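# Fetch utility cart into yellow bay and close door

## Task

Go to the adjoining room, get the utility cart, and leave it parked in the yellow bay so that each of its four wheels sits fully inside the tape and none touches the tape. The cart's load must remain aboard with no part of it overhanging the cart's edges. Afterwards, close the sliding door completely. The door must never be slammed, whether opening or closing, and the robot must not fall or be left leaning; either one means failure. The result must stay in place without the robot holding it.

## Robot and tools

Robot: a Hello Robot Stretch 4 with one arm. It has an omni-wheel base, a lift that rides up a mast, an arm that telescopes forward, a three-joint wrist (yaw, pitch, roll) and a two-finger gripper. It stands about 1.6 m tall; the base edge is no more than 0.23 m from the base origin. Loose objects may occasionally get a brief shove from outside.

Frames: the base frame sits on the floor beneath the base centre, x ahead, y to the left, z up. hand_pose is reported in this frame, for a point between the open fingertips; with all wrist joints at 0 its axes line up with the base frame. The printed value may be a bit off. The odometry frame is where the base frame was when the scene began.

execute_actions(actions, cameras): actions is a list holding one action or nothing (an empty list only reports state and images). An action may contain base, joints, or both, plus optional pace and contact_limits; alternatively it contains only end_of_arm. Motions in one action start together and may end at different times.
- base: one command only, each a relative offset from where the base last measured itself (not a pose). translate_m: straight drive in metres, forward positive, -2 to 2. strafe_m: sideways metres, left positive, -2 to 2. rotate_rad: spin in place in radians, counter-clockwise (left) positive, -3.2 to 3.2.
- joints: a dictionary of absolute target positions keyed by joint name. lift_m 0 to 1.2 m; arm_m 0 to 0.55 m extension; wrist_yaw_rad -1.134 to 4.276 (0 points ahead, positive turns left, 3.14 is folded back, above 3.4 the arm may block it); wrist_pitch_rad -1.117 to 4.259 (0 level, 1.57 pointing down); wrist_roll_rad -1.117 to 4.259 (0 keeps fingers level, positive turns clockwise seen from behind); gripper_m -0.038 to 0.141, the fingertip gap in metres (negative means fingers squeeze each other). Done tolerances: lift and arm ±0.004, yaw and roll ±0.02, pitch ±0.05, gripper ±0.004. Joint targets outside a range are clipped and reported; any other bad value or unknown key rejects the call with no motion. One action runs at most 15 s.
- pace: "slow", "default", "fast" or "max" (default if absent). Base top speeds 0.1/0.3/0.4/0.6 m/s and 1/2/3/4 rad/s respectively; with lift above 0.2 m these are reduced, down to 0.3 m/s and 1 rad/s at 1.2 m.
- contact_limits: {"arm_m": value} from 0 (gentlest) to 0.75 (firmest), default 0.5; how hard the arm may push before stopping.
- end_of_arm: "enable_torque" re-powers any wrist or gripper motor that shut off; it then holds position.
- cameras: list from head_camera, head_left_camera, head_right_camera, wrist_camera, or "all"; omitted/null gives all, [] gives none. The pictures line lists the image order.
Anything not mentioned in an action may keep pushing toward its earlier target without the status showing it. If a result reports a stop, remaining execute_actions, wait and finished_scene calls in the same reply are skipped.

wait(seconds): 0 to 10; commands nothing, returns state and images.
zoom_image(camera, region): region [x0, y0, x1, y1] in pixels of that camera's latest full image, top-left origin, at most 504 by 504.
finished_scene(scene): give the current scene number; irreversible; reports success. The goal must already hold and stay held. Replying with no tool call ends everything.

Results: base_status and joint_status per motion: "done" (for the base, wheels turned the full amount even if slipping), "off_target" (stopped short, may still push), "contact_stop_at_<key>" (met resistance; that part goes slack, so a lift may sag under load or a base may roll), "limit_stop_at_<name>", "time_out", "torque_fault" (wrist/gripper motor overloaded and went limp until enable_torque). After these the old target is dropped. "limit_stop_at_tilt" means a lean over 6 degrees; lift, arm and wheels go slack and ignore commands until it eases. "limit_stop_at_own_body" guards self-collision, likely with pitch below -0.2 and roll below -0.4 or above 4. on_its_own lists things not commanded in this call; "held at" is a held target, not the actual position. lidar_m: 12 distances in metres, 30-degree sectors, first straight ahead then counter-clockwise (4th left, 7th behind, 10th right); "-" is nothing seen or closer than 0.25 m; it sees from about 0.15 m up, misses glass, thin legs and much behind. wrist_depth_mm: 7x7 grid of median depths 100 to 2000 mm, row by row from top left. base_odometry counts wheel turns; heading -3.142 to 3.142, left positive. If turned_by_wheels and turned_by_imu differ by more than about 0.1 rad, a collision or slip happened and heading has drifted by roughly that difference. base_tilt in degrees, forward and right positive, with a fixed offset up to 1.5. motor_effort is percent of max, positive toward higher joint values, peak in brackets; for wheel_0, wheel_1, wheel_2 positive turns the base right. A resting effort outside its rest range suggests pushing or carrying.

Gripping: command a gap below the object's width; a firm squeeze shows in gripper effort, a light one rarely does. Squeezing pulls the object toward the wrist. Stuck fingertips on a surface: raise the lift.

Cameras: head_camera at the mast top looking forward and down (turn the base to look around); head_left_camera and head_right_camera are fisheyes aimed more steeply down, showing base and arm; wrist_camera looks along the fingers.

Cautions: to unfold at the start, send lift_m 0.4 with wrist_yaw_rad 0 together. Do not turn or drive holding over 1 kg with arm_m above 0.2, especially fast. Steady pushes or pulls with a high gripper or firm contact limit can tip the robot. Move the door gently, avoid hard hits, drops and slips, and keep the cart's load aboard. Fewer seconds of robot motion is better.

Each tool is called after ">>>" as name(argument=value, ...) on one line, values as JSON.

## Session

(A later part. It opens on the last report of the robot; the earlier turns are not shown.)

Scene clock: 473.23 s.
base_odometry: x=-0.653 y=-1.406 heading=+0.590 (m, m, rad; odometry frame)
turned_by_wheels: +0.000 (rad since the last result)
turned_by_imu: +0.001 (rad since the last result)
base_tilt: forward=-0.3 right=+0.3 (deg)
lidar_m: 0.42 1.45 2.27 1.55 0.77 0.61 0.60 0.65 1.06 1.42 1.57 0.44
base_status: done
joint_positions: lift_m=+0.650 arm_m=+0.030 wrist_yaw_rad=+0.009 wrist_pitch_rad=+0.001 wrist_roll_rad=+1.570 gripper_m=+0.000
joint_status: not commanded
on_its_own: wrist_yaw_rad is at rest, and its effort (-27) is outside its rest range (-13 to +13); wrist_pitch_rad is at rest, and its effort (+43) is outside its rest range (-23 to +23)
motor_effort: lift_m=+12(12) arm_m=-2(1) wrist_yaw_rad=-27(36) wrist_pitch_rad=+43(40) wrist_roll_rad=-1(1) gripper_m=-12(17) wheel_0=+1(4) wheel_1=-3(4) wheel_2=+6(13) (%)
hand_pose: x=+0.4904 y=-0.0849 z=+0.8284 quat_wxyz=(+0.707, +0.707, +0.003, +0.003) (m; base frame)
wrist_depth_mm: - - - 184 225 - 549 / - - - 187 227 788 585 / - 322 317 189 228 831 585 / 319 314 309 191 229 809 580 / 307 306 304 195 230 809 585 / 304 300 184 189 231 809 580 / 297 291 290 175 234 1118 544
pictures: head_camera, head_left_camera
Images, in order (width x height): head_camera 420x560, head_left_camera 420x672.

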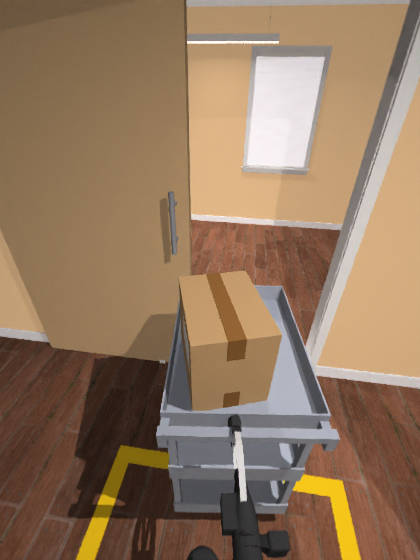

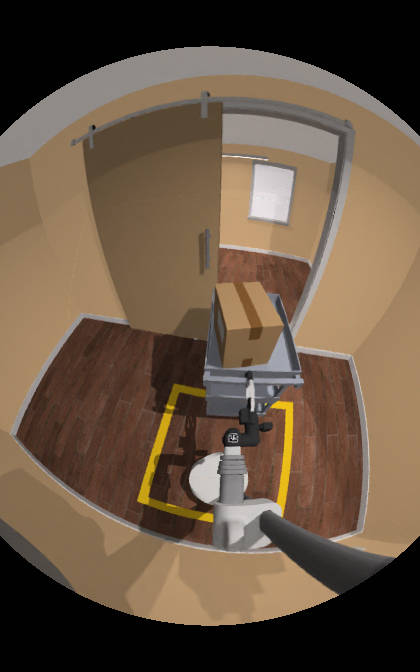

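>>> execute_actions(actions=[{"base":{"translate_m":-0.22},"pace":"slow"}], cameras=[])

>>> execute_actions(actions=[{"base":{"strafe_m":0.2},"pace":"slow"}], cameras=[])

>>> execute_actions(actions=[{"base":{"rotate_rad":-0.4},"pace":"slow"}], cameras=[])

>>> execute_actions(actions=[{"base":{"strafe_m":0.2},"pace":"slow"}], cameras=[])

>>> execute_actions(actions=[{"base":{"rotate_rad":-0.4},"pace":"slow"}], cameras=["head_left_camera","head_camera","head_right_camera"])

Scene clock: 487.80 s.
base_odometry: x=-0.836 y=-1.528 heading=+0.590 (m, m, rad; odometry frame)
turned_by_wheels: +0.001 (rad since the last result)
turned_by_imu: +0.000 (rad since the last result)
base_tilt: forward=-0.4 right=+0.2 (deg)
lidar_m: 0.42 1.69 2.34 1.04 0.49 0.39 0.37 0.43 0.71 1.39 1.54 0.46
base_status: done
joint_positions: lift_m=+0.650 arm_m=+0.030 wrist_yaw_rad=+0.009 wrist_pitch_rad=+0.001 wrist_roll_rad=+1.570 gripper_m=+0.000
joint_status: not commanded
on_its_own: wrist_yaw_rad is at rest, and its effort (-27) is outside its rest range (-13 to +13); wrist_pitch_rad is at rest, and its effort (+41) is outside its rest range (-23 to +23)
motor_effort: lift_m=+12(12) arm_m=-1(1) wrist_yaw_rad=-27(29) wrist_pitch_rad=+41(41) wrist_roll_rad=-1(1) gripper_m=-14(17) wheel_0=+3(4) wheel_1=-1(5) wheel_2=+6(13) (%)
hand_pose: x=+0.4904 y=-0.0849 z=+0.8284 quat_wxyz=(+0.707, +0.707, +0.003, +0.003) (m; base frame)
wrist_depth_mm: - - - 183 231 1863 866 / - - - 185 230 798 580 / - 325 320 187 231 831 580 / 320 315 314 189 232 831 585 / 314 309 307 192 233 831 585 / 303 298 183 189 232 820 580 / 294 286 289 175 232 661 544
pictures: none
No camera images: the call's "cameras" was empty. Leave "cameras" out to get every camera's image.

Scene clock: 490.97 s.
base_odometry: x=-0.947 y=-1.362 heading=+0.590 (m, m, rad; odometry frame)
turned_by_wheels: -0.001 (rad since the last result)
turned_by_imu: -0.004 (rad since the last result)
base_tilt: forward=-0.5 right=+0.1 (deg)
lidar_m: 0.45 1.71 2.13 0.93 0.44 0.36 0.36 0.41 0.62 1.56 1.74 0.43
base_status: done
joint_positions: lift_m=+0.650 arm_m=+0.030 wrist_yaw_rad=-0.007 wrist_pitch_rad=+0.002 wrist_roll_rad=+1.570 gripper_m=+0.000
joint_status: not commanded
on_its_own: wrist_yaw_rad is at rest, and its effort (+17) is outside its rest range (-13 to +13); wrist_pitch_rad is at rest, and its effort (+39) is outside its rest range (-23 to +23)
motor_effort: lift_m=+12(12) arm_m=-2(1) wrist_yaw_rad=+17(33) wrist_pitch_rad=+39(42) wrist_roll_rad=-1(4) gripper_m=-13(13) wheel_0=-4(13) wheel_1=+1(8) wheel_2=-4(5) (%)
hand_pose: x=+0.4891 y=-0.0894 z=+0.8282 quat_wxyz=(+0.707, +0.707, -0.002, -0.003) (m; base frame)
wrist_depth_mm: - - - 190 191 750 580 / 291 291 287 197 199 778 574 / 296 291 289 204 207 798 574 / 298 296 293 214 216 820 585 / 304 298 297 223 226 820 580 / 307 303 182 189 191 1336 539 / 312 306 306 175 245 1397 1397
pictures: none
No camera images: the call's "cameras" was empty. Leave "cameras" out to get every camera's image.

Scene clock: 492.50 s.
base_odometry: x=-0.947 y=-1.362 heading=+0.191 (m, m, rad; odometry frame)
turned_by_wheels: -0.399 (rad since the last result)
turned_by_imu: -0.401 (rad since the last result)
base_tilt: forward=-0.4 right=+0.2 (deg)
lidar_m: 0.37 0.41 1.83 2.11 0.75 0.42 0.35 0.34 0.45 0.77 1.57 0.51
base_status: done
joint_positions: lift_m=+0.650 arm_m=+0.030 wrist_yaw_rad=+0.003 wrist_pitch_rad=+0.002 wrist_roll_rad=+1.571 gripper_m=+0.000
joint_status: not commanded
on_its_own: wrist_pitch_rad is at rest, and its effort (+39) is outside its rest range (-23 to +23)
motor_effort: lift_m=+12(12) arm_m=-1(1) wrist_yaw_rad=-10(43) wrist_pitch_rad=+39(43) wrist_roll_rad=-3(1) gripper_m=-11(16) wheel_0=+6(11) wheel_1=+4(7) wheel_2=+2(15) (%)
hand_pose: x=+0.4899 y=-0.0866 z=+0.8283 quat_wxyz=(+0.707, +0.707, +0.002, +0.000) (m; base frame)
wrist_depth_mm: 1661 1708 1661 238 315 319 317 / 1661 1618 1576 223 296 1537 1366 / 1576 1499 1576 210 277 1499 525 / 1618 355 1576 212 258 842 585 / 342 327 324 236 243 842 574 / 301 300 182 189 231 809 580 / 278 268 270 167 215 759 585
pictures: none
No camera images: the call's "cameras" was empty. Leave "cameras" out to get every camera's image.

Scene clock: 495.63 s.
base_odometry: x=-0.985 y=-1.166 heading=+0.190 (m, m, rad; odometry frame)
turned_by_wheels: +0.000 (rad since the last result)
turned_by_imu: -0.003 (rad since the last result)
base_tilt: forward=-0.4 right=+0.2 (deg)
lidar_m: 0.40 1.50 1.74 1.91 0.79 0.47 0.41 0.41 0.49 0.88 1.76 0.47
base_status: done
joint_positions: lift_m=+0.650 arm_m=+0.030 wrist_yaw_rad=-0.008 wrist_pitch_rad=+0.002 wrist_roll_rad=+1.571 gripper_m=+0.000
joint_status: not commanded
on_its_own: wrist_yaw_rad is at rest, and its effort (+20) is outside its rest range (-13 to +13); wrist_pitch_rad is at rest, and its effort (+41) is outside its rest range (-23 to +23)
motor_effort: lift_m=+12(12) arm_m=-1(1) wrist_yaw_rad=+20(32) wrist_pitch_rad=+41(42) wrist_roll_rad=-2(3) gripper_m=-10(13) wheel_0=-3(10) wheel_1=+3(6) wheel_2=-2(2) (%)
hand_pose: x=+0.4890 y=-0.0897 z=+0.8282 quat_wxyz=(+0.707, +0.707, -0.002, -0.003) (m; base frame)
wrist_depth_mm: 1661 1618 1661 212 247 1576 1366 / 1576 1618 1537 243 243 1499 530 / 1576 1537 1464 240 240 831 585 / 332 325 319 236 236 831 574 / 314 309 307 234 234 820 580 / 300 296 183 188 191 809 585 / 289 281 282 172 227 683 580
pictures: none
No camera images: the call's "cameras" was empty. Leave "cameras" out to get every camera's image.

Scene clock: 497.17 s.
base_odometry: x=-0.985 y=-1.166 heading=-0.209 (m, m, rad; odometry frame)
turned_by_wheels: -0.399 (rad since the last result)
turned_by_imu: -0.401 (rad since the last result)
base_tilt: forward=-0.5 right=+0.2 (deg)
lidar_m: 0.31 0.37 1.51 1.99 1.91 0.68 0.44 0.41 0.43 0.54 1.18 0.52
base_status: done
joint_positions: lift_m=+0.650 arm_m=+0.030 wrist_yaw_rad=+0.002 wrist_pitch_rad=+0.001 wrist_roll_rad=+1.571 gripper_m=+0.000
joint_status: not commanded
on_its_own: wrist_pitch_rad is at rest, and its effort (+42) is outside its rest range (-23 to +23)
motor_effort: lift_m=+12(12) arm_m=-1(1) wrist_yaw_rad=-8(58) wrist_pitch_rad=+42(45) wrist_roll_rad=-2(3) gripper_m=-11(16) wheel_0=+6(13) wheel_1=+3(4) wheel_2=+1(15) (%)
hand_pose: x=+0.4898 y=-0.0868 z=+0.8283 quat_wxyz=(+0.707, +0.707, +0.001, +0.000) (m; base frame)
wrist_depth_mm: 1708 1708 1618 1576 1661 1618 1366 / 1921 1921 1921 343 1863 1756 1255 / - - - 254 379 1921 1281 / 1863 1863 1863 220 301 1808 508 / 1756 1756 1708 208 259 1618 569 / 324 314 181 189 193 809 580 / 277 264 266 155 206 750 574
pictures: head_camera, head_left_camera, head_right_camera
Images, in order (width x height): head_camera 420x560, head_left_camera 420x672, head_right_camera 420x672.

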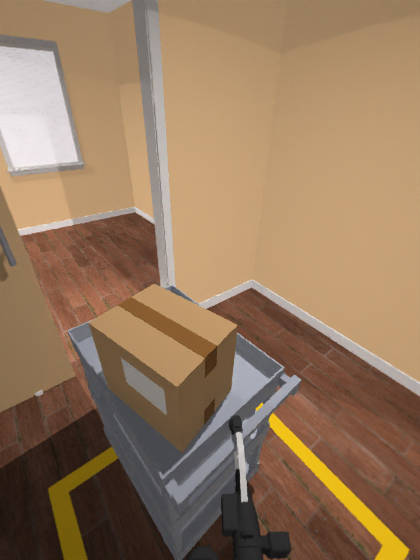

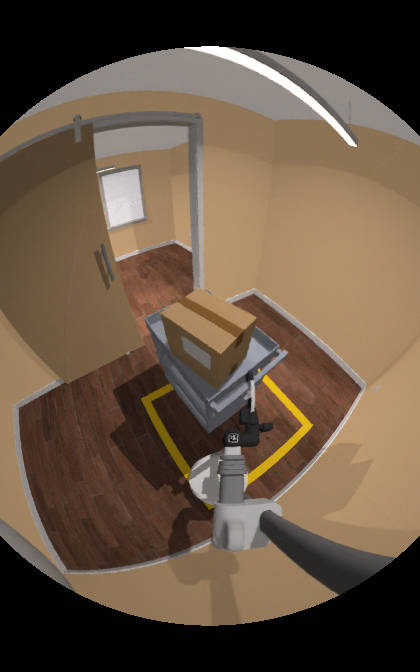

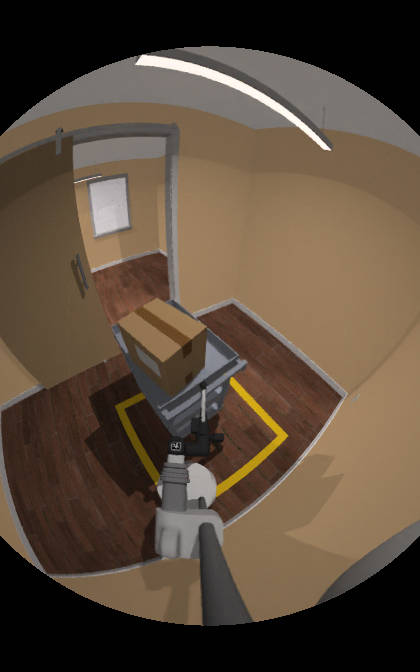

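>>> execute_actions(actions=[{"base":{"translate_m":-0.1},"pace":"slow"}], cameras=[])

>>> execute_actions(actions=[{"base":{"rotate_rad":-0.3},"pace":"slow"}], cameras=[])

>>> execute_actions(actions=[{"base":{"translate_m":-0.12},"pace":"slow"}], cameras=[])

>>> execute_actions(actions=[{"base":{"rotate_rad":-0.3},"pace":"slow"}], cameras=[])

>>> execute_actions(actions=[{"base":{"translate_m":-0.1},"pace":"slow"}], cameras=["head_left_camera","head_camera","head_right_camera"])

Scene clock: 519.63 s.
base_odometry: x=-1.083 y=-1.145 heading=-0.210 (m, m, rad; odometry frame)
turned_by_wheels: -0.001 (rad since the last result)
turned_by_imu: -0.002 (rad since the last result)
base_tilt: forward=-0.4 right=+0.2 (deg)
lidar_m: 0.32 0.39 1.61 2.02 1.84 0.55 0.35 0.32 0.34 0.43 0.96 0.50
base_status: done
joint_positions: lift_m=+0.650 arm_m=+0.030 wrist_yaw_rad=-0.008 wrist_pitch_rad=+0.001 wrist_roll_rad=+1.571 gripper_m=+0.000
joint_status: not commanded
on_its_own: wrist_yaw_rad is at rest, and its effort (+19) is outside its rest range (-13 to +13); wrist_pitch_rad is at rest, and its effort (+41) is outside its rest range (-23 to +23)
motor_effort: lift_m=+12(12) arm_m=-1(1) wrist_yaw_rad=+19(24) wrist_pitch_rad=+41(44) wrist_roll_rad=-2(2) gripper_m=-14(17) wheel_0=-8(9) wheel_1=-5(8) wheel_2=+1(14) (%)
hand_pose: x=+0.4890 y=-0.0896 z=+0.8284 quat_wxyz=(+0.707, +0.707, -0.002, -0.003) (m; base frame)
wrist_depth_mm: 1808 1756 1708 322 1708 1661 1366 / - 1983 1983 340 366 370 364 / - - - 243 327 - 1366 / - 1983 - 215 291 1983 521 / 1808 355 349 193 255 1708 574 / 319 310 182 183 187 820 585 / 278 264 266 158 207 759 580
pictures: none
No camera images: the call's "cameras" was empty. Leave "cameras" out to get every camera's image.

Scene clock: 521.03 s.
base_odometry: x=-1.083 y=-1.145 heading=-0.509 (m, m, rad; odometry frame)
turned_by_wheels: -0.299 (rad since the last result)
turned_by_imu: -0.305 (rad since the last result)
base_tilt: forward=-0.4 right=+0.1 (deg)
lidar_m: 0.28 0.29 1.54 1.69 1.90 0.96 0.44 0.32 0.32 0.36 0.53 0.53
base_status: done
joint_positions: lift_m=+0.650 arm_m=+0.030 wrist_yaw_rad=+0.008 wrist_pitch_rad=-0.004 wrist_roll_rad=+1.571 gripper_m=+0.000
joint_status: not commanded
on_its_own: wrist_yaw_rad is at rest, and its effort (-26) is outside its rest range (-13 to +13); wrist_pitch_rad is at rest, and its effort (+58) is outside its rest range (-23 to +23)
motor_effort: lift_m=+12(12) arm_m=+1(1) wrist_yaw_rad=-26(84) wrist_pitch_rad=+58(59) wrist_roll_rad=-3(5) gripper_m=-11(16) wheel_0=+7(19) wheel_1=+1(11) wheel_2=+3(19) (%)
hand_pose: x=+0.4899 y=-0.0851 z=+0.8299 quat_wxyz=(+0.707, +0.707, +0.001, +0.004) (m; base frame)
wrist_depth_mm: 1576 1537 1464 1499 1464 1464 1336 / 1661 1661 1661 1618 1618 1537 1430 / 1863 1863 1863 373 1661 1661 1366 / - - - 312 377 1863 854 / - - - 201 286 - 917 / 1983 347 181 167 226 1921 525 / 286 263 264 139 196 1661 569
pictures: none
No camera images: the call's "cameras" was empty. Leave "cameras" out to get every camera's image.

Scene clock: 523.53 s.
base_odometry: x=-1.187 y=-1.087 heading=-0.509 (m, m, rad; odometry frame)
turned_by_wheels: -0.001 (rad since the last result)
turned_by_imu: -0.001 (rad since the last result)
base_tilt: forward=-0.4 right=+0.1 (deg)
lidar_m: 0.27 0.35 1.60 1.80 1.76 0.77 0.35 0.25 0.25 0.27 0.43 0.54
base_status: done
joint_positions: lift_m=+0.651 arm_m=+0.030 wrist_yaw_rad=-0.005 wrist_pitch_rad=-0.004 wrist_roll_rad=+1.571 gripper_m=+0.000
joint_status: not commanded
on_its_own: wrist_pitch_rad is at rest, and its effort (+54) is outside its rest range (-23 to +23)
motor_effort: lift_m=+12(12) arm_m=+1(1) wrist_yaw_rad=+12(32) wrist_pitch_rad=+54(56) wrist_roll_rad=-2(4) gripper_m=-14(17) wheel_0=-7(8) wheel_1=-3(5) wheel_2=+3(14) (%)
hand_pose: x=+0.4888 y=-0.0888 z=+0.8298 quat_wxyz=(+0.707, +0.707, -0.003, +0.000) (m; base frame)
wrist_depth_mm: 1576 1618 1576 1537 1576 1576 1366 / 1808 1756 1756 362 1708 1708 1430 / 1921 1983 1983 342 392 392 387 / - - - 287 329 1983 1397 / - - - 196 271 - 530 / 345 322 180 165 224 1983 580 / 276 259 263 147 199 715 591
pictures: none
No camera images: the call's "cameras" was empty. Leave "cameras" out to get every camera's image.

Scene clock: 525.10 s.
base_odometry: x=-1.188 y=-1.087 heading=-0.809 (m, m, rad; odometry frame)
turned_by_wheels: -0.300 (rad since the last result)
turned_by_imu: -0.278 (rad since the last result)
base_tilt: forward=-0.4 right=+0.3 (deg)
lidar_m: 0.26 0.34 1.59 1.64 1.99 1.80 0.45 0.31 0.25 0.26 0.34 0.54
base_status: done
joint_positions: lift_m=+0.651 arm_m=+0.030 wrist_yaw_rad=-0.008 wrist_pitch_rad=-0.003 wrist_roll_rad=+1.571 gripper_m=+0.000
joint_status: not commanded
on_its_own: wrist_yaw_rad is at rest, and its effort (+21) is outside its rest range (-13 to +13); wrist_pitch_rad is at rest, and its effort (+57) is outside its rest range (-23 to +23)
motor_effort: lift_m=+12(12) arm_m=+2(2) wrist_yaw_rad=+21(95) wrist_pitch_rad=+57(61) wrist_roll_rad=-2(9) gripper_m=-11(21) wheel_0=-1(22) wheel_1=+2(15) wheel_2=+0(18) (%)
hand_pose: x=+0.4884 y=-0.0897 z=+0.8296 quat_wxyz=(+0.707, +0.707, -0.004, -0.002) (m; base frame)
wrist_depth_mm: 1618 1576 1576 1537 1576 1576 1366 / 1708 1661 1661 366 1576 1576 1366 / 1756 1808 1708 375 397 394 392 / 1808 1863 1863 296 340 1756 1366 / - 1921 1983 195 273 1863 512 / 338 324 181 167 187 1983 539 / 273 256 258 142 196 647 591
pictures: none
No camera images: the call's "cameras" was empty. Leave "cameras" out to get every camera's image.

Scene clock: 527.37 s.
base_odometry: x=-1.256 y=-1.015 heading=-0.809 (m, m, rad; odometry frame)
turned_by_wheels: +0.000 (rad since the last result)
turned_by_imu: +0.000 (rad since the last result)
base_tilt: forward=-0.5 right=+0.2 (deg)
lidar_m: 0.31 0.37 1.64 1.68 1.86 1.68 0.43 0.27 0.25 0.25 0.28 0.52
base_status: done
joint_positions: lift_m=+0.651 arm_m=+0.030 wrist_yaw_rad=+0.000 wrist_pitch_rad=-0.002 wrist_roll_rad=+1.571 gripper_m=+0.000
joint_status: not commanded
on_its_own: wrist_pitch_rad is at rest, and its effort (+51) is outside its rest range (-23 to +23)
motor_effort: lift_m=+12(11) arm_m=+2(2) wrist_yaw_rad=-3(29) wrist_pitch_rad=+51(55) wrist_roll_rad=-1(2) gripper_m=-11(14) wheel_0=-3(8) wheel_1=-3(9) wheel_2=+4(12) (%)
hand_pose: x=+0.4891 y=-0.0873 z=+0.8292 quat_wxyz=(+0.707, +0.707, +0.000, +0.001) (m; base frame)
wrist_depth_mm: 1708 1708 1661 1661 1618 1576 1397 / 1863 1808 1756 351 379 1661 1281 / 1863 1863 1863 310 347 1756 1366 / 1983 1983 1921 220 300 1863 512 / - 357 357 195 260 1863 564 / 319 306 182 171 224 798 591 / 268 255 263 156 205 768 585
pictures: head_camera, head_left_camera, head_right_camera
Images, in order (width x height): head_camera 420x560, head_left_camera 420x672, head_right_camera 420x672.

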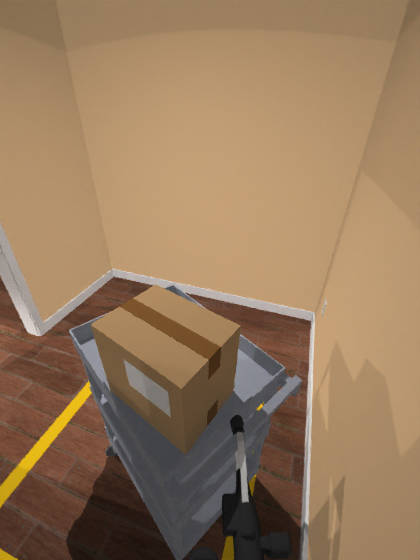

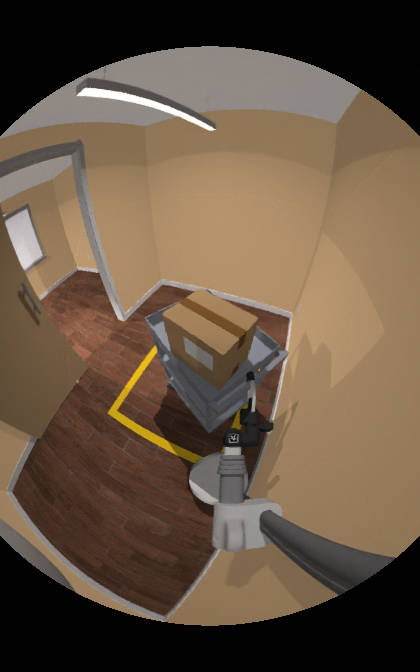

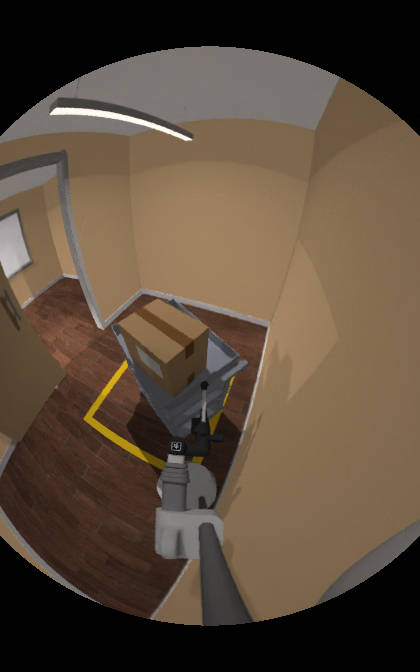

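>>> execute_actions(actions=[{"joints":{"gripper_m":0.13}}], cameras=[])

>>> execute_actions(actions=[{"base":{"strafe_m":0.1},"pace":"slow"}], cameras=[])

>>> execute_actions(actions=[{"base":{"translate_m":-0.15},"pace":"slow"}], cameras=[])

>>> execute_actions(actions=[{"base":{"strafe_m":0.25},"pace":"slow"}], cameras=[])

>>> execute_actions(actions=[{"base":{"translate_m":-0.35}}])

Scene clock: 538.13 s.
base_odometry: x=-1.256 y=-1.015 heading=-0.810 (m, m, rad; odometry frame)
turned_by_wheels: +0.000 (rad since the last result)
turned_by_imu: -0.002 (rad since the last result)
base_tilt: forward=-0.3 right=+0.3 (deg)
lidar_m: 0.29 0.39 1.65 1.69 1.87 1.69 0.43 0.27 0.25 0.25 0.28 0.52
base_status: not commanded
joint_positions: lift_m=+0.650 arm_m=+0.030 wrist_yaw_rad=-0.004 wrist_pitch_rad=+0.016 wrist_roll_rad=+1.571 gripper_m=+0.130
joint_status: all done
motor_effort: lift_m=+13(13) arm_m=+2(2) wrist_yaw_rad=+9(12) wrist_pitch_rad=+0(50) wrist_roll_rad=-3(1) gripper_m=+3(11) wheel_0=-2(3) wheel_1=-2(3) wheel_2=+0(4) (%)
hand_pose: x=+0.4887 y=-0.0884 z=+0.8241 quat_wxyz=(+0.707, +0.707, +0.004, -0.007) (m; base frame)
wrist_depth_mm: 1661 1661 1661 1618 1618 1618 1281 / 1756 1756 1708 349 1708 1618 1205 / 1863 1863 1756 324 394 1661 449 / 1921 1921 1808 290 1863 1808 504 / 1983 364 349 258 1983 1808 549 / 315 205 182 233 243 211 559 / 276 268 264 140 220 788 554
pictures: none
No camera images: the call's "cameras" was empty. Leave "cameras" out to get every camera's image.

Scene clock: 540.27 s.
base_odometry: x=-1.184 y=-0.946 heading=-0.810 (m, m, rad; odometry frame)
turned_by_wheels: -0.001 (rad since the last result)
turned_by_imu: -0.002 (rad since the last result)
base_tilt: forward=-0.4 right=+0.2 (deg)
lidar_m: 0.33 0.50 1.53 1.59 1.84 1.65 0.61 0.36 0.31 0.32 0.40 0.49
base_status: done
joint_positions: lift_m=+0.650 arm_m=+0.030 wrist_yaw_rad=-0.006 wrist_pitch_rad=+0.014 wrist_roll_rad=+1.571 gripper_m=+0.130
joint_status: not commanded
on_its_own: wrist_yaw_rad is at rest, and its effort (+15) is outside its rest range (-13 to +13)
motor_effort: lift_m=+13(13) arm_m=+2(2) wrist_yaw_rad=+15(34) wrist_pitch_rad=+3(6) wrist_roll_rad=-4(6) gripper_m=-1(1) wheel_0=-3(12) wheel_1=+2(5) wheel_2=-5(5) (%)
hand_pose: x=+0.4885 y=-0.0891 z=+0.8245 quat_wxyz=(+0.707, +0.707, +0.003, -0.007) (m; base frame)
wrist_depth_mm: 1618 1708 1661 332 1576 1576 1229 / 1808 1708 1708 315 384 1661 433 / 1863 1921 1863 283 1863 1808 500 / 1921 1921 359 263 1921 1863 549 / 324 322 312 237 253 732 559 / 285 205 168 221 222 208 564 / 256 249 158 142 210 759 554
pictures: none
No camera images: the call's "cameras" was empty. Leave "cameras" out to get every camera's image.

Scene clock: 543.07 s.
base_odometry: x=-1.288 y=-0.837 heading=-0.810 (m, m, rad; odometry frame)
turned_by_wheels: +0.000 (rad since the last result)
turned_by_imu: -0.001 (rad since the last result)
base_tilt: forward=-0.5 right=+0.2 (deg)
lidar_m: 0.45 0.75 1.60 1.65 1.69 1.48 0.49 0.31 0.25 0.28 0.33 0.66
base_status: done
joint_positions: lift_m=+0.650 arm_m=+0.030 wrist_yaw_rad=+0.000 wrist_pitch_rad=+0.018 wrist_roll_rad=+1.571 gripper_m=+0.130
joint_status: not commanded
motor_effort: lift_m=+13(13) arm_m=+2(2) wrist_yaw_rad=-2(15) wrist_pitch_rad=-8(6) wrist_roll_rad=-1(4) gripper_m=-1(0) wheel_0=-3(4) wheel_1=-2(5) wheel_2=+2(8) (%)
hand_pose: x=+0.4890 y=-0.0875 z=+0.8235 quat_wxyz=(+0.707, +0.707, +0.006, -0.006) (m; base frame)
wrist_depth_mm: 1863 1863 1808 1863 1863 1808 1281 / 1983 1921 1863 496 1863 1576 504 / 1983 - - 445 1983 1921 469 / - - 512 402 - 759 564 / - 442 445 362 - 768 564 / - 379 216 336 355 211 544 / - 357 362 143 - 809 544
pictures: none
No camera images: the call's "cameras" was empty. Leave "cameras" out to get every camera's image.

Scene clock: 546.70 s.
base_odometry: x=-1.106 y=-0.665 heading=-0.810 (m, m, rad; odometry frame)
turned_by_wheels: +0.000 (rad since the last result)
turned_by_imu: -0.002 (rad since the last result)
base_tilt: forward=-0.4 right=+0.2 (deg)
lidar_m: 0.59 1.99 1.37 1.42 1.57 1.42 0.89 0.58 0.49 0.52 0.62 0.52
base_status: done
joint_positions: lift_m=+0.650 arm_m=+0.030 wrist_yaw_rad=+0.000 wrist_pitch_rad=+0.018 wrist_roll_rad=+1.571 gripper_m=+0.130
joint_status: not commanded
motor_effort: lift_m=+13(13) arm_m=+2(2) wrist_yaw_rad=-2(2) wrist_pitch_rad=-7(4) wrist_roll_rad=-2(2) gripper_m=-1(1) wheel_0=-1(5) wheel_1=+1(7) wheel_2=+0(0) (%)
hand_pose: x=+0.4890 y=-0.0874 z=+0.8235 quat_wxyz=(+0.707, +0.707, +0.006, -0.006) (m; base frame)
wrist_depth_mm: 1983 459 455 277 1863 707 554 / 1921 357 364 226 1983 788 549 / - 382 377 277 283 286 286 / - 436 436 327 1025 831 549 / - 525 508 418 - 759 530 / - - 216 574 - 211 615 / - 1983 - 143 - 1756 1255
pictures: none
No camera images: the call's "cameras" was empty. Leave "cameras" out to get every camera's image.

Scene clock: 549.33 s.
base_odometry: x=-1.348 y=-0.411 heading=-0.810 (m, m, rad; odometry frame)
turned_by_wheels: +0.000 (rad since the last result)
turned_by_imu: +0.000 (rad since the last result)
base_tilt: forward=-0.4 right=+0.2 (deg)
lidar_m: 0.86 1.69 1.52 1.57 1.20 1.08 0.69 0.44 0.38 0.37 0.46 0.85
base_status: done
joint_positions: lift_m=+0.650 arm_m=+0.030 wrist_yaw_rad=+0.000 wrist_pitch_rad=+0.018 wrist_roll_rad=+1.571 gripper_m=+0.130
joint_status: not commanded
motor_effort: lift_m=+13(13) arm_m=+2(2) wrist_yaw_rad=-2(2) wrist_pitch_rad=-3(5) wrist_roll_rad=-1(1) gripper_m=-2(0) wheel_0=-1(7) wheel_1=-1(8) wheel_2=+0(10) (%)
hand_pose: x=+0.4890 y=-0.0874 z=+0.8235 quat_wxyz=(+0.707, +0.707, +0.006, -0.006) (m; base frame)
wrist_depth_mm: - - - 866 - 891 931 / - - - 778 - 768 1025 / - - 741 676 1308 668 991 / - - 798 741 1336 699 1008 / - - - 917 - 1160 1042 / - - 216 - 1138 211 1182 / - - - 143 - 1863 1308
pictures: head_camera, head_left_camera, head_right_camera, wrist_camera
Images, in order (width x height): head_camera 420x560, head_left_camera 420x672, head_right_camera 420x672, wrist_camera 616x392.

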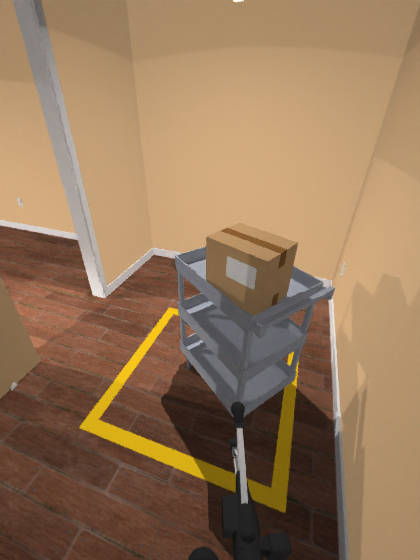

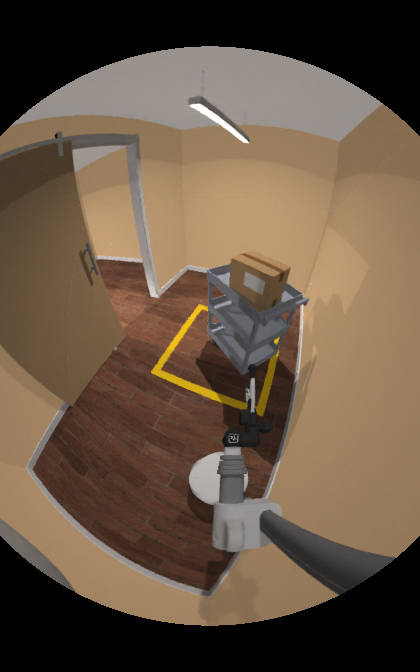

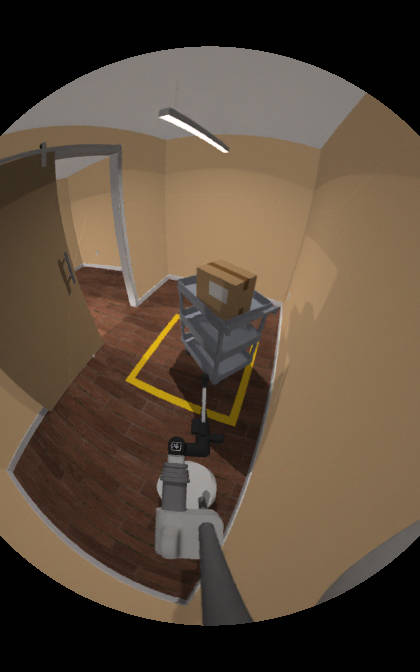

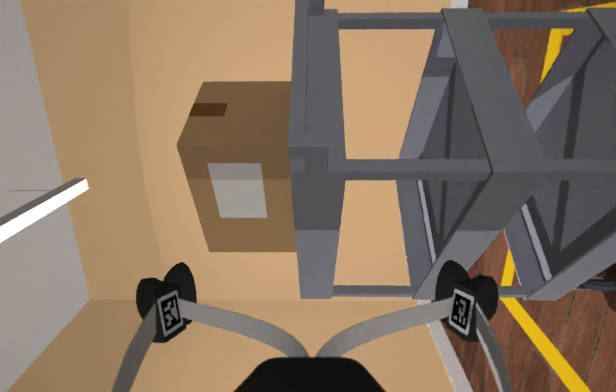

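>>> execute_actions(actions=[{"base":{"rotate_rad":-0.37},"joints":{"wrist_roll_rad":0,"lift_m":0.45}}], cameras=[])

>>> execute_actions(actions=[{"base":{"strafe_m":0.32}}])

Scene clock: 576.17 s.
base_odometry: x=-1.348 y=-0.411 heading=-1.180 (m, m, rad; odometry frame)
turned_by_wheels: -0.370 (rad since the last result)
turned_by_imu: -0.373 (rad since the last result)
base_tilt: forward=-0.5 right=+0.2 (deg)
lidar_m: 0.83 1.00 1.59 1.51 1.60 1.16 1.10 0.59 0.38 0.38 0.39 0.55
base_status: done
joint_positions: lift_m=+0.450 arm_m=+0.030 wrist_yaw_rad=+0.000 wrist_pitch_rad=+0.018 wrist_roll_rad=+0.000 gripper_m=+0.130
joint_status: all done
motor_effort: lift_m=+14(13) arm_m=+2(2) wrist_yaw_rad=-2(2) wrist_pitch_rad=-7(5) wrist_roll_rad=-1(2) gripper_m=-2(1) wheel_0=+1(6) wheel_1=+2(6) wheel_2=+1(7) (%)
hand_pose: x=+0.4890 y=-0.0874 z=+0.6234 quat_wxyz=(+1.000, +0.000, +0.009, +0.000) (m; base frame)
wrist_depth_mm: - 788 778 - 1397 707 480 / - 788 723 - 1430 691 480 / 960 750 768 931 1430 707 477 / - - - - 1366 707 480 / 1098 1160 1182 1098 1397 661 477 / 1921 691 707 1921 1118 210 480 / 1118 1078 1182 144 1255 615 473
pictures: none
No camera images: the call's "cameras" was empty. Leave "cameras" out to get every camera's image.

Scene clock: 578.57 s.
base_odometry: x=-1.052 y=-0.289 heading=-1.180 (m, m, rad; odometry frame)
turned_by_wheels: +0.000 (rad since the last result)
turned_by_imu: -0.002 (rad since the last result)
base_tilt: forward=-0.4 right=+0.2 (deg)
lidar_m: 0.86 2.12 1.26 1.19 1.30 1.17 1.10 1.02 0.76 0.69 0.74 0.94
base_status: done
joint_positions: lift_m=+0.450 arm_m=+0.030 wrist_yaw_rad=+0.000 wrist_pitch_rad=+0.018 wrist_roll_rad=+0.000 gripper_m=+0.130
joint_status: not commanded
motor_effort: lift_m=+15(15) arm_m=+2(2) wrist_yaw_rad=-2(2) wrist_pitch_rad=-5(7) wrist_roll_rad=-2(1) gripper_m=+0(3) wheel_0=+1(9) wheel_1=-1(9) wheel_2=+0(0) (%)
hand_pose: x=+0.4890 y=-0.0874 z=+0.6233 quat_wxyz=(+1.000, +0.000, +0.009, +0.000) (m; base frame)
wrist_depth_mm: - - - 768 931 1397 946 / - - - 732 715 1464 960 / - - 878 732 842 1255 960 / - - - - - 1397 946 / - - 1138 1182 1042 1308 991 / 1983 1921 768 707 654 210 960 / 1537 1366 1182 144 1078 1182 960
pictures: head_camera, head_left_camera, head_right_camera, wrist_camera
Images, in order (width x height): head_camera 420x560, head_left_camera 420x672, head_right_camera 420x672, wrist_camera 616x392.

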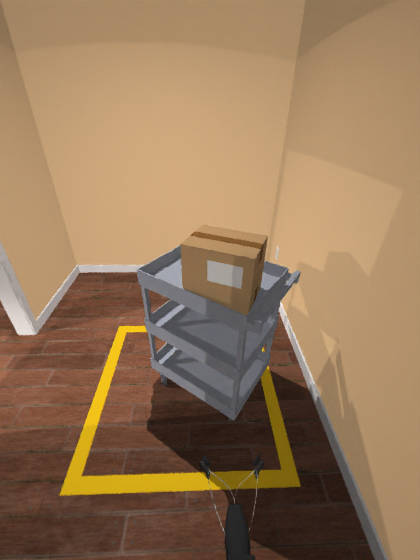

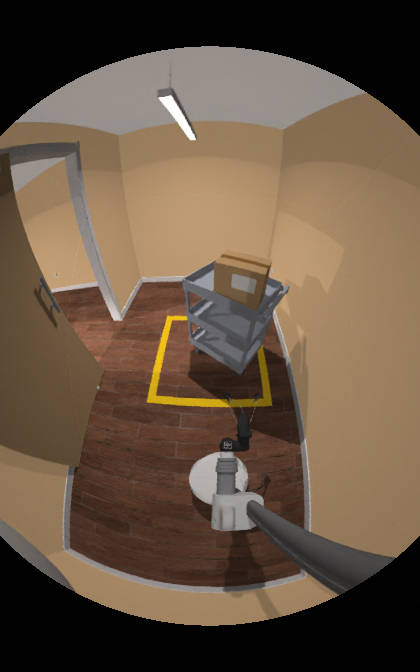

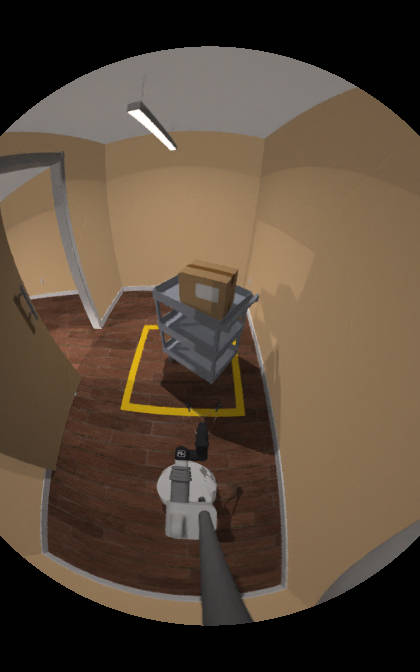

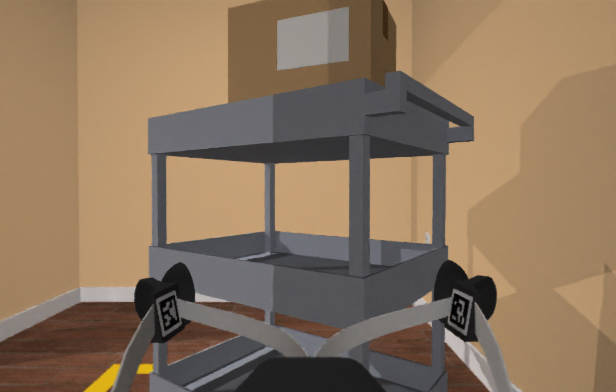

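>>> execute_actions(actions=[{"base":{"strafe_m":-0.075},"joints":{"lift_m":0.5,"arm_m":0.3}}], cameras=["wrist_camera"])

Scene clock: 593.10 s.
base_odometry: x=-1.121 y=-0.318 heading=-1.180 (m, m, rad; odometry frame)
turned_by_wheels: +0.000 (rad since the last result)
turned_by_imu: -0.001 (rad since the last result)
base_tilt: forward=-0.4 right=+0.2 (deg)
lidar_m: 0.86 1.17 1.34 1.27 1.39 1.16 1.09 0.91 0.65 0.62 0.65 0.87
base_status: done
joint_positions: lift_m=+0.500 arm_m=+0.299 wrist_yaw_rad=+0.000 wrist_pitch_rad=+0.018 wrist_roll_rad=+0.000 gripper_m=+0.130
joint_status: all done
motor_effort: lift_m=+22(20) arm_m=+6(7) wrist_yaw_rad=-3(2) wrist_pitch_rad=-7(4) wrist_roll_rad=-1(2) gripper_m=-3(1) wheel_0=+1(8) wheel_1=-1(9) wheel_2=+0(2) (%)
hand_pose: x=+0.7583 y=-0.0874 z=+0.6727 quat_wxyz=(+1.000, +0.000, +0.009, +0.000) (m; base frame)
wrist_depth_mm: - - 508 459 634 1229 854 / - 559 445 366 366 1138 842 / 1921 559 445 379 525 1008 854 / 1921 - - - - 1160 854 / - - - 991 - 1205 854 / 1921 574 732 732 768 210 842 / 1576 517 473 145 539 1008 842
pictures: wrist_camera
Images, in order (width x height): wrist_camera 616x392.

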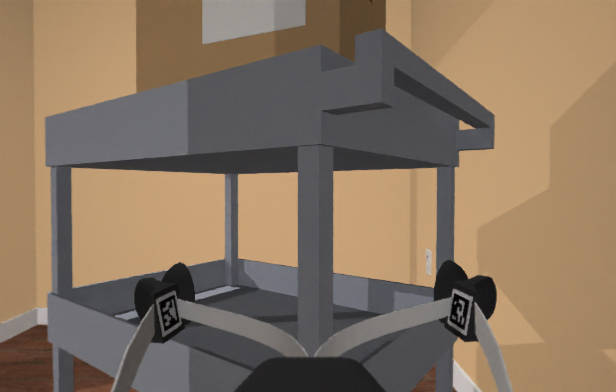

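Post depth ≈0.37; extend 0.16.

>>> execute_actions(actions=[{"joints":{"arm_m":0.46},"contact_limits":{"arm_m":0.2}}], cameras=["wrist_camera"])

>>> execute_actions(actions=[{"joints":{"gripper_m":0.0}}], cameras=["wrist_camera"])

>>> execute_actions(actions=[{"joints":{"arm_m":0.1},"pace":"slow"}])

Scene clock: 600.70 s.
base_odometry: x=-1.121 y=-0.318 heading=-1.180 (m, m, rad; odometry frame)
turned_by_wheels: +0.000 (rad since the last result)
turned_by_imu: -0.001 (rad since the last result)
base_tilt: forward=-0.4 right=+0.2 (deg)
lidar_m: 0.83 1.22 1.34 1.27 1.38 1.16 1.11 0.94 0.65 0.60 0.64 0.91
base_status: not commanded
joint_positions: lift_m=+0.500 arm_m=+0.459 wrist_yaw_rad=+0.000 wrist_pitch_rad=+0.018 wrist_roll_rad=+0.000 gripper_m=+0.130
joint_status: all done
motor_effort: lift_m=+22(22) arm_m=+6(6) wrist_yaw_rad=-3(2) wrist_pitch_rad=-7(7) wrist_roll_rad=-1(1) gripper_m=-1(3) wheel_0=+1(1) wheel_1=-1(2) wheel_2=+0(0) (%)
contact_limits: arm_m 0.2
hand_pose: x=+0.9183 y=-0.0874 z=+0.6726 quat_wxyz=(+1.000, +0.000, +0.009, +0.000) (m; base frame)
wrist_depth_mm: 1983 298 238 200 179 270 842 / 392 298 241 204 263 392 788 / 427 332 329 213 330 530 809 / - 1983 1983 214 1983 1160 831 / 1983 - 1921 214 - 1042 831 / 683 699 723 213 654 209 842 / 512 549 580 144 585 504 831
pictures: wrist_camera
Images, in order (width x height): wrist_camera 616x392.

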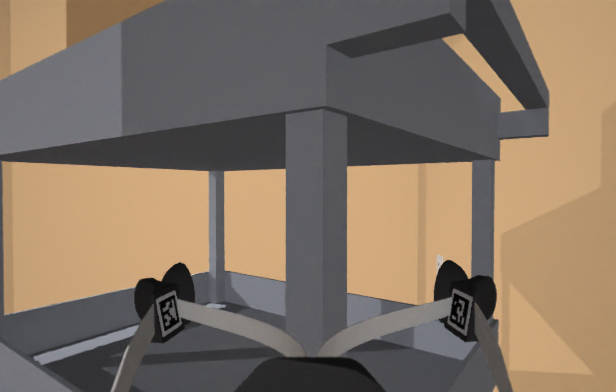

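Scene clock: 602.90 s.
base_odometry: x=-1.121 y=-0.318 heading=-1.180 (m, m, rad; odometry frame)
turned_by_wheels: +0.000 (rad since the last result)
turned_by_imu: -0.001 (rad since the last result)
base_tilt: forward=-0.4 right=+0.2 (deg)
lidar_m: 0.85 1.21 1.36 1.27 1.40 1.17 1.09 0.93 0.66 0.61 0.65 0.90
base_status: not commanded
joint_positions: lift_m=+0.500 arm_m=+0.459 wrist_yaw_rad=+0.002 wrist_pitch_rad=+0.018 wrist_roll_rad=+0.000 gripper_m=+0.001
joint_status: all done
motor_effort: lift_m=+22(22) arm_m=+5(6) wrist_yaw_rad=-8(8) wrist_pitch_rad=-9(8) wrist_roll_rad=-1(1) gripper_m=-22(20) wheel_0=+1(1) wheel_1=-1(1) wheel_2=+0(0) (%)
hand_pose: x=+0.9187 y=-0.0868 z=+0.6726 quat_wxyz=(+1.000, +0.000, +0.009, +0.001) (m; base frame)
wrist_depth_mm: 1983 291 232 193 173 257 831 / 389 290 233 198 257 404 788 / 430 330 329 207 329 512 820 / 1983 - - 207 1921 1060 842 / - 1921 1983 208 1921 1078 854 / 668 750 187 208 185 1008 842 / 549 517 569 203 539 402 831
pictures: wrist_camera
Images, in order (width x height): wrist_camera 616x392.

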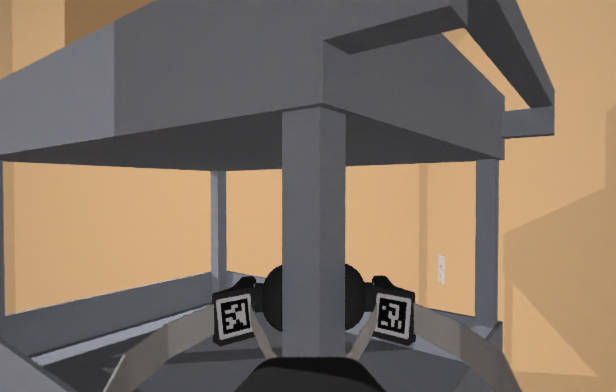

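Scene clock: 607.77 s.
base_odometry: x=-1.121 y=-0.318 heading=-1.179 (m, m, rad; odometry frame)
turned_by_wheels: +0.001 (rad since the last result)
turned_by_imu: +0.000 (rad since the last result)
base_tilt: forward=-0.4 right=+0.2 (deg)
lidar_m: 0.49 0.76 1.35 1.26 1.40 1.16 1.10 0.93 0.65 0.62 0.67 0.49
base_status: not commanded
joint_positions: lift_m=+0.500 arm_m=+0.101 wrist_yaw_rad=+0.004 wrist_pitch_rad=+0.020 wrist_roll_rad=+0.000 gripper_m=+0.001
joint_status: all done
on_its_own: wrist_yaw_rad is at rest, and its effort (-15) is outside its rest range (-13 to +13)
motor_effort: lift_m=+22(22) arm_m=-7(8) wrist_yaw_rad=-15(31) wrist_pitch_rad=-14(16) wrist_roll_rad=-1(2) gripper_m=-21(23) wheel_0=+5(5) wheel_1=+0(1) wheel_2=+7(7) (%)
hand_pose: x=+0.5610 y=-0.0862 z=+0.6720 quat_wxyz=(+1.000, +0.000, +0.010, +0.002) (m; base frame)
wrist_depth_mm: - 379 240 193 172 277 759 / 1863 324 240 199 247 370 439 / 539 364 330 209 330 433 759 / 1983 - - 211 - 1255 842 / - - - 210 - 1281 866 / 676 741 188 204 186 591 866 / 559 394 559 204 539 445 866
pictures: head_camera, head_left_camera, head_right_camera, wrist_camera
Images, in order (width x height): head_camera 420x560, head_left_camera 420x672, head_right_camera 420x672, wrist_camera 616x392.

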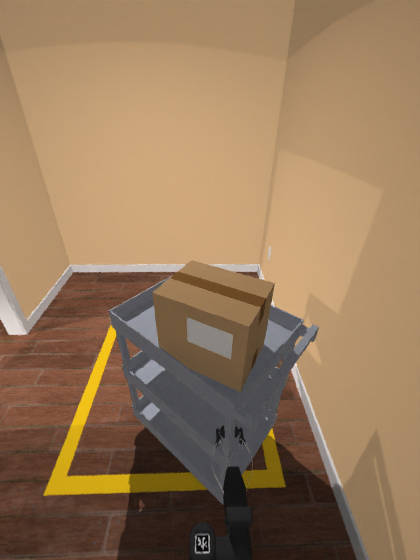

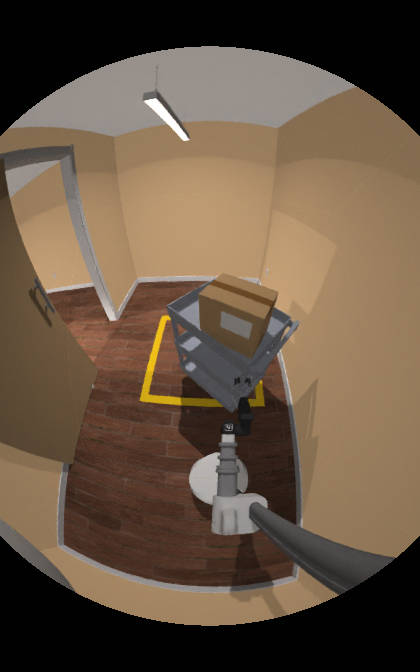

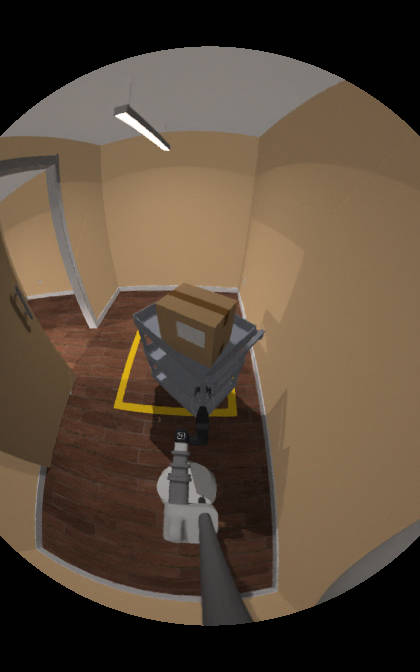

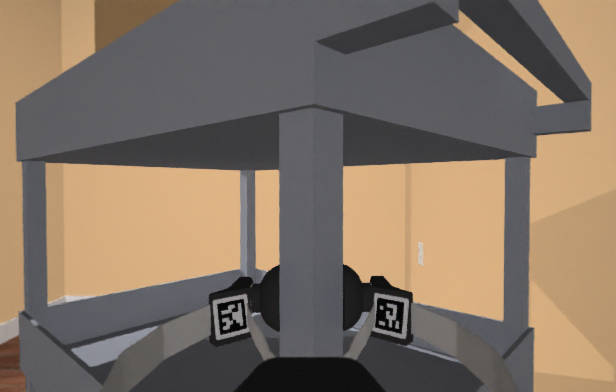

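>>> execute_actions(actions=[{"joints":{"arm_m":0.22},"base":{"strafe_m":0.1},"pace":"slow"}], cameras=["head_camera","head_left_camera"])

Scene clock: 620.33 s.
base_odometry: x=-1.029 y=-0.280 heading=-1.179 (m, m, rad; odometry frame)
turned_by_wheels: +0.000 (rad since the last result)
turned_by_imu: -0.003 (rad since the last result)
base_tilt: forward=-0.3 right=+0.2 (deg)
lidar_m: 0.56 0.98 1.21 1.16 1.28 1.17 1.09 1.08 0.79 0.71 0.76 0.60
base_status: done
joint_positions: lift_m=+0.500 arm_m=+0.219 wrist_yaw_rad=-0.005 wrist_pitch_rad=+0.019 wrist_roll_rad=+0.000 gripper_m=+0.000
joint_status: all done
motor_effort: lift_m=+22(22) arm_m=+7(10) wrist_yaw_rad=+12(31) wrist_pitch_rad=-11(14) wrist_roll_rad=-2(0) gripper_m=-6(19) wheel_0=-5(11) wheel_1=+3(7) wheel_2=+0(5) (%)
hand_pose: x=+0.6776 y=-0.0888 z=+0.6725 quat_wxyz=(+1.000, +0.000, +0.009, -0.002) (m; base frame)
wrist_depth_mm: - 282 189 148 171 232 917 / 1808 282 194 152 178 232 347 / 585 329 327 158 325 327 407 / 1921 - - 158 - 1464 946 / 1983 - - 158 - 1430 931 / - 723 732 159 181 1366 931 / 621 544 549 151 549 512 480
pictures: head_camera, head_left_camera
Images, in order (width x height): head_camera 420x560, head_left_camera 420x672.

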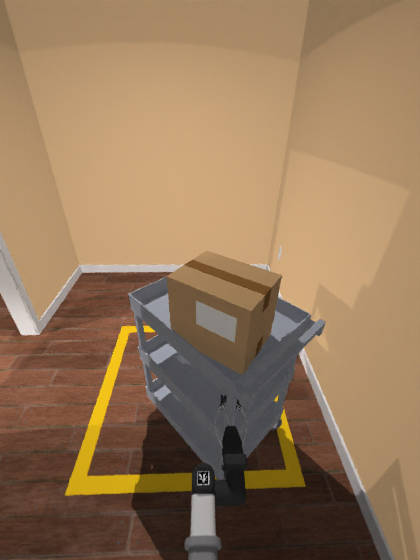

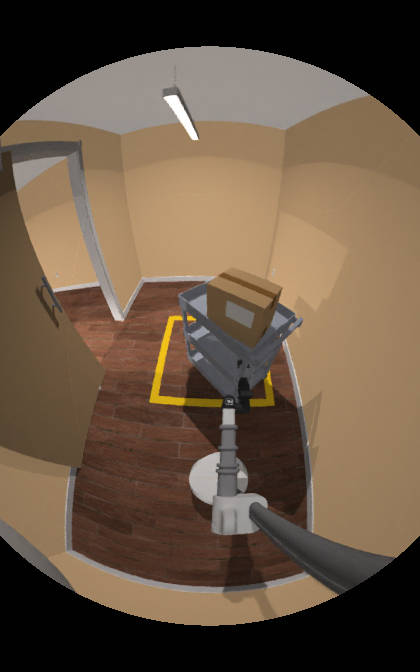

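>>> execute_actions(actions=[{"joints":{"gripper_m":-0.03}}], cameras=[])

>>> execute_actions(actions=[{"base":{"strafe_m":0.25},"pace":"slow"}], cameras=["head_camera","head_left_camera","wrist_camera"])

Scene clock: 629.43 s.
base_odometry: x=-1.029 y=-0.280 heading=-1.179 (m, m, rad; odometry frame)
turned_by_wheels: +0.000 (rad since the last result)
turned_by_imu: -0.001 (rad since the last result)
base_tilt: forward=-0.4 right=+0.2 (deg)
lidar_m: 0.54 0.99 1.23 1.17 1.28 1.17 1.10 1.08 0.75 0.70 0.76 0.59
base_status: not commanded
joint_positions: lift_m=+0.500 arm_m=+0.219 wrist_yaw_rad=-0.002 wrist_pitch_rad=+0.019 wrist_roll_rad=+0.000 gripper_m=-0.030
joint_status: all done
motor_effort: lift_m=+22(22) arm_m=+5(7) wrist_yaw_rad=+4(11) wrist_pitch_rad=-8(9) wrist_roll_rad=-1(1) gripper_m=-17(13) wheel_0=-5(5) wheel_1=+3(3) wheel_2=+0(0) (%)
hand_pose: x=+0.6783 y=-0.0880 z=+0.6725 quat_wxyz=(+1.000, +0.000, +0.009, -0.001) (m; base frame)
wrist_depth_mm: - 276 186 146 168 227 878 / 1863 281 193 151 174 228 336 / 603 327 325 155 324 324 397 / 1921 - - 156 - 1464 723 / 1983 - - 156 - 1430 946 / 1863 707 759 157 178 1336 931 / 627 517 544 148 549 508 477
pictures: none
No camera images: the call's "cameras" was empty. Leave "cameras" out to get every camera's image.

Scene clock: 633.07 s.
base_odometry: x=-0.798 y=-0.185 heading=-1.180 (m, m, rad; odometry frame)
turned_by_wheels: +0.000 (rad since the last result)
turned_by_imu: -0.003 (rad since the last result)
base_tilt: forward=-0.3 right=+0.2 (deg)
lidar_m: 0.55 1.95 0.97 0.92 1.03 1.15 1.10 1.16 1.03 0.95 1.02 0.57
base_status: done
joint_positions: lift_m=+0.500 arm_m=+0.219 wrist_yaw_rad=-0.001 wrist_pitch_rad=+0.019 wrist_roll_rad=+0.000 gripper_m=-0.030
joint_status: not commanded
motor_effort: lift_m=+22(22) arm_m=+5(5) wrist_yaw_rad=+0(13) wrist_pitch_rad=-8(10) wrist_roll_rad=-1(1) gripper_m=-18(20) wheel_0=-3(11) wheel_1=+1(5) wheel_2=+0(1) (%)
hand_pose: x=+0.6785 y=-0.0877 z=+0.6725 quat_wxyz=(+1.000, +0.000, +0.009, +0.000) (m; base frame)
wrist_depth_mm: 1756 - 248 151 165 187 210 / 1708 - 249 154 169 191 212 / 1708 - 334 158 324 325 324 / 1708 - - 160 - 1983 1366 / 1708 - - 160 - 1983 1366 / 1708 - 707 160 182 1708 1308 / 1576 1464 544 150 549 517 504
pictures: head_camera, head_left_camera, wrist_camera
Images, in order (width x height): head_camera 420x560, head_left_camera 420x672, wrist_camera 616x392.

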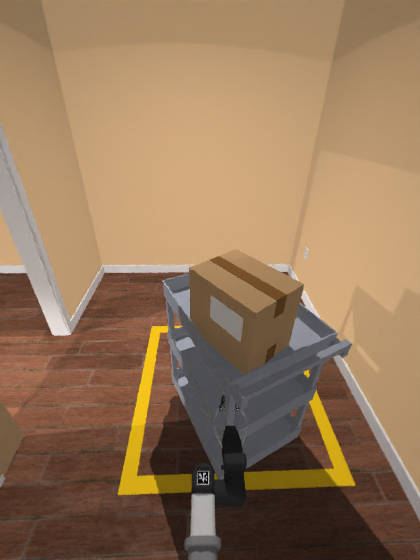

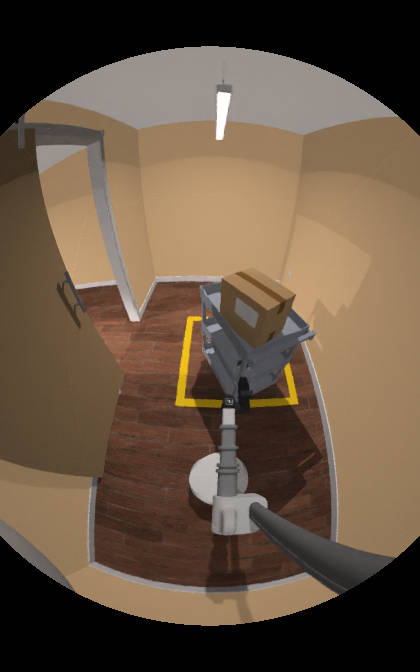

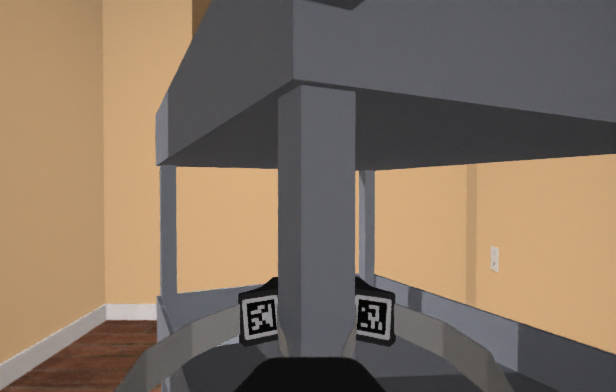

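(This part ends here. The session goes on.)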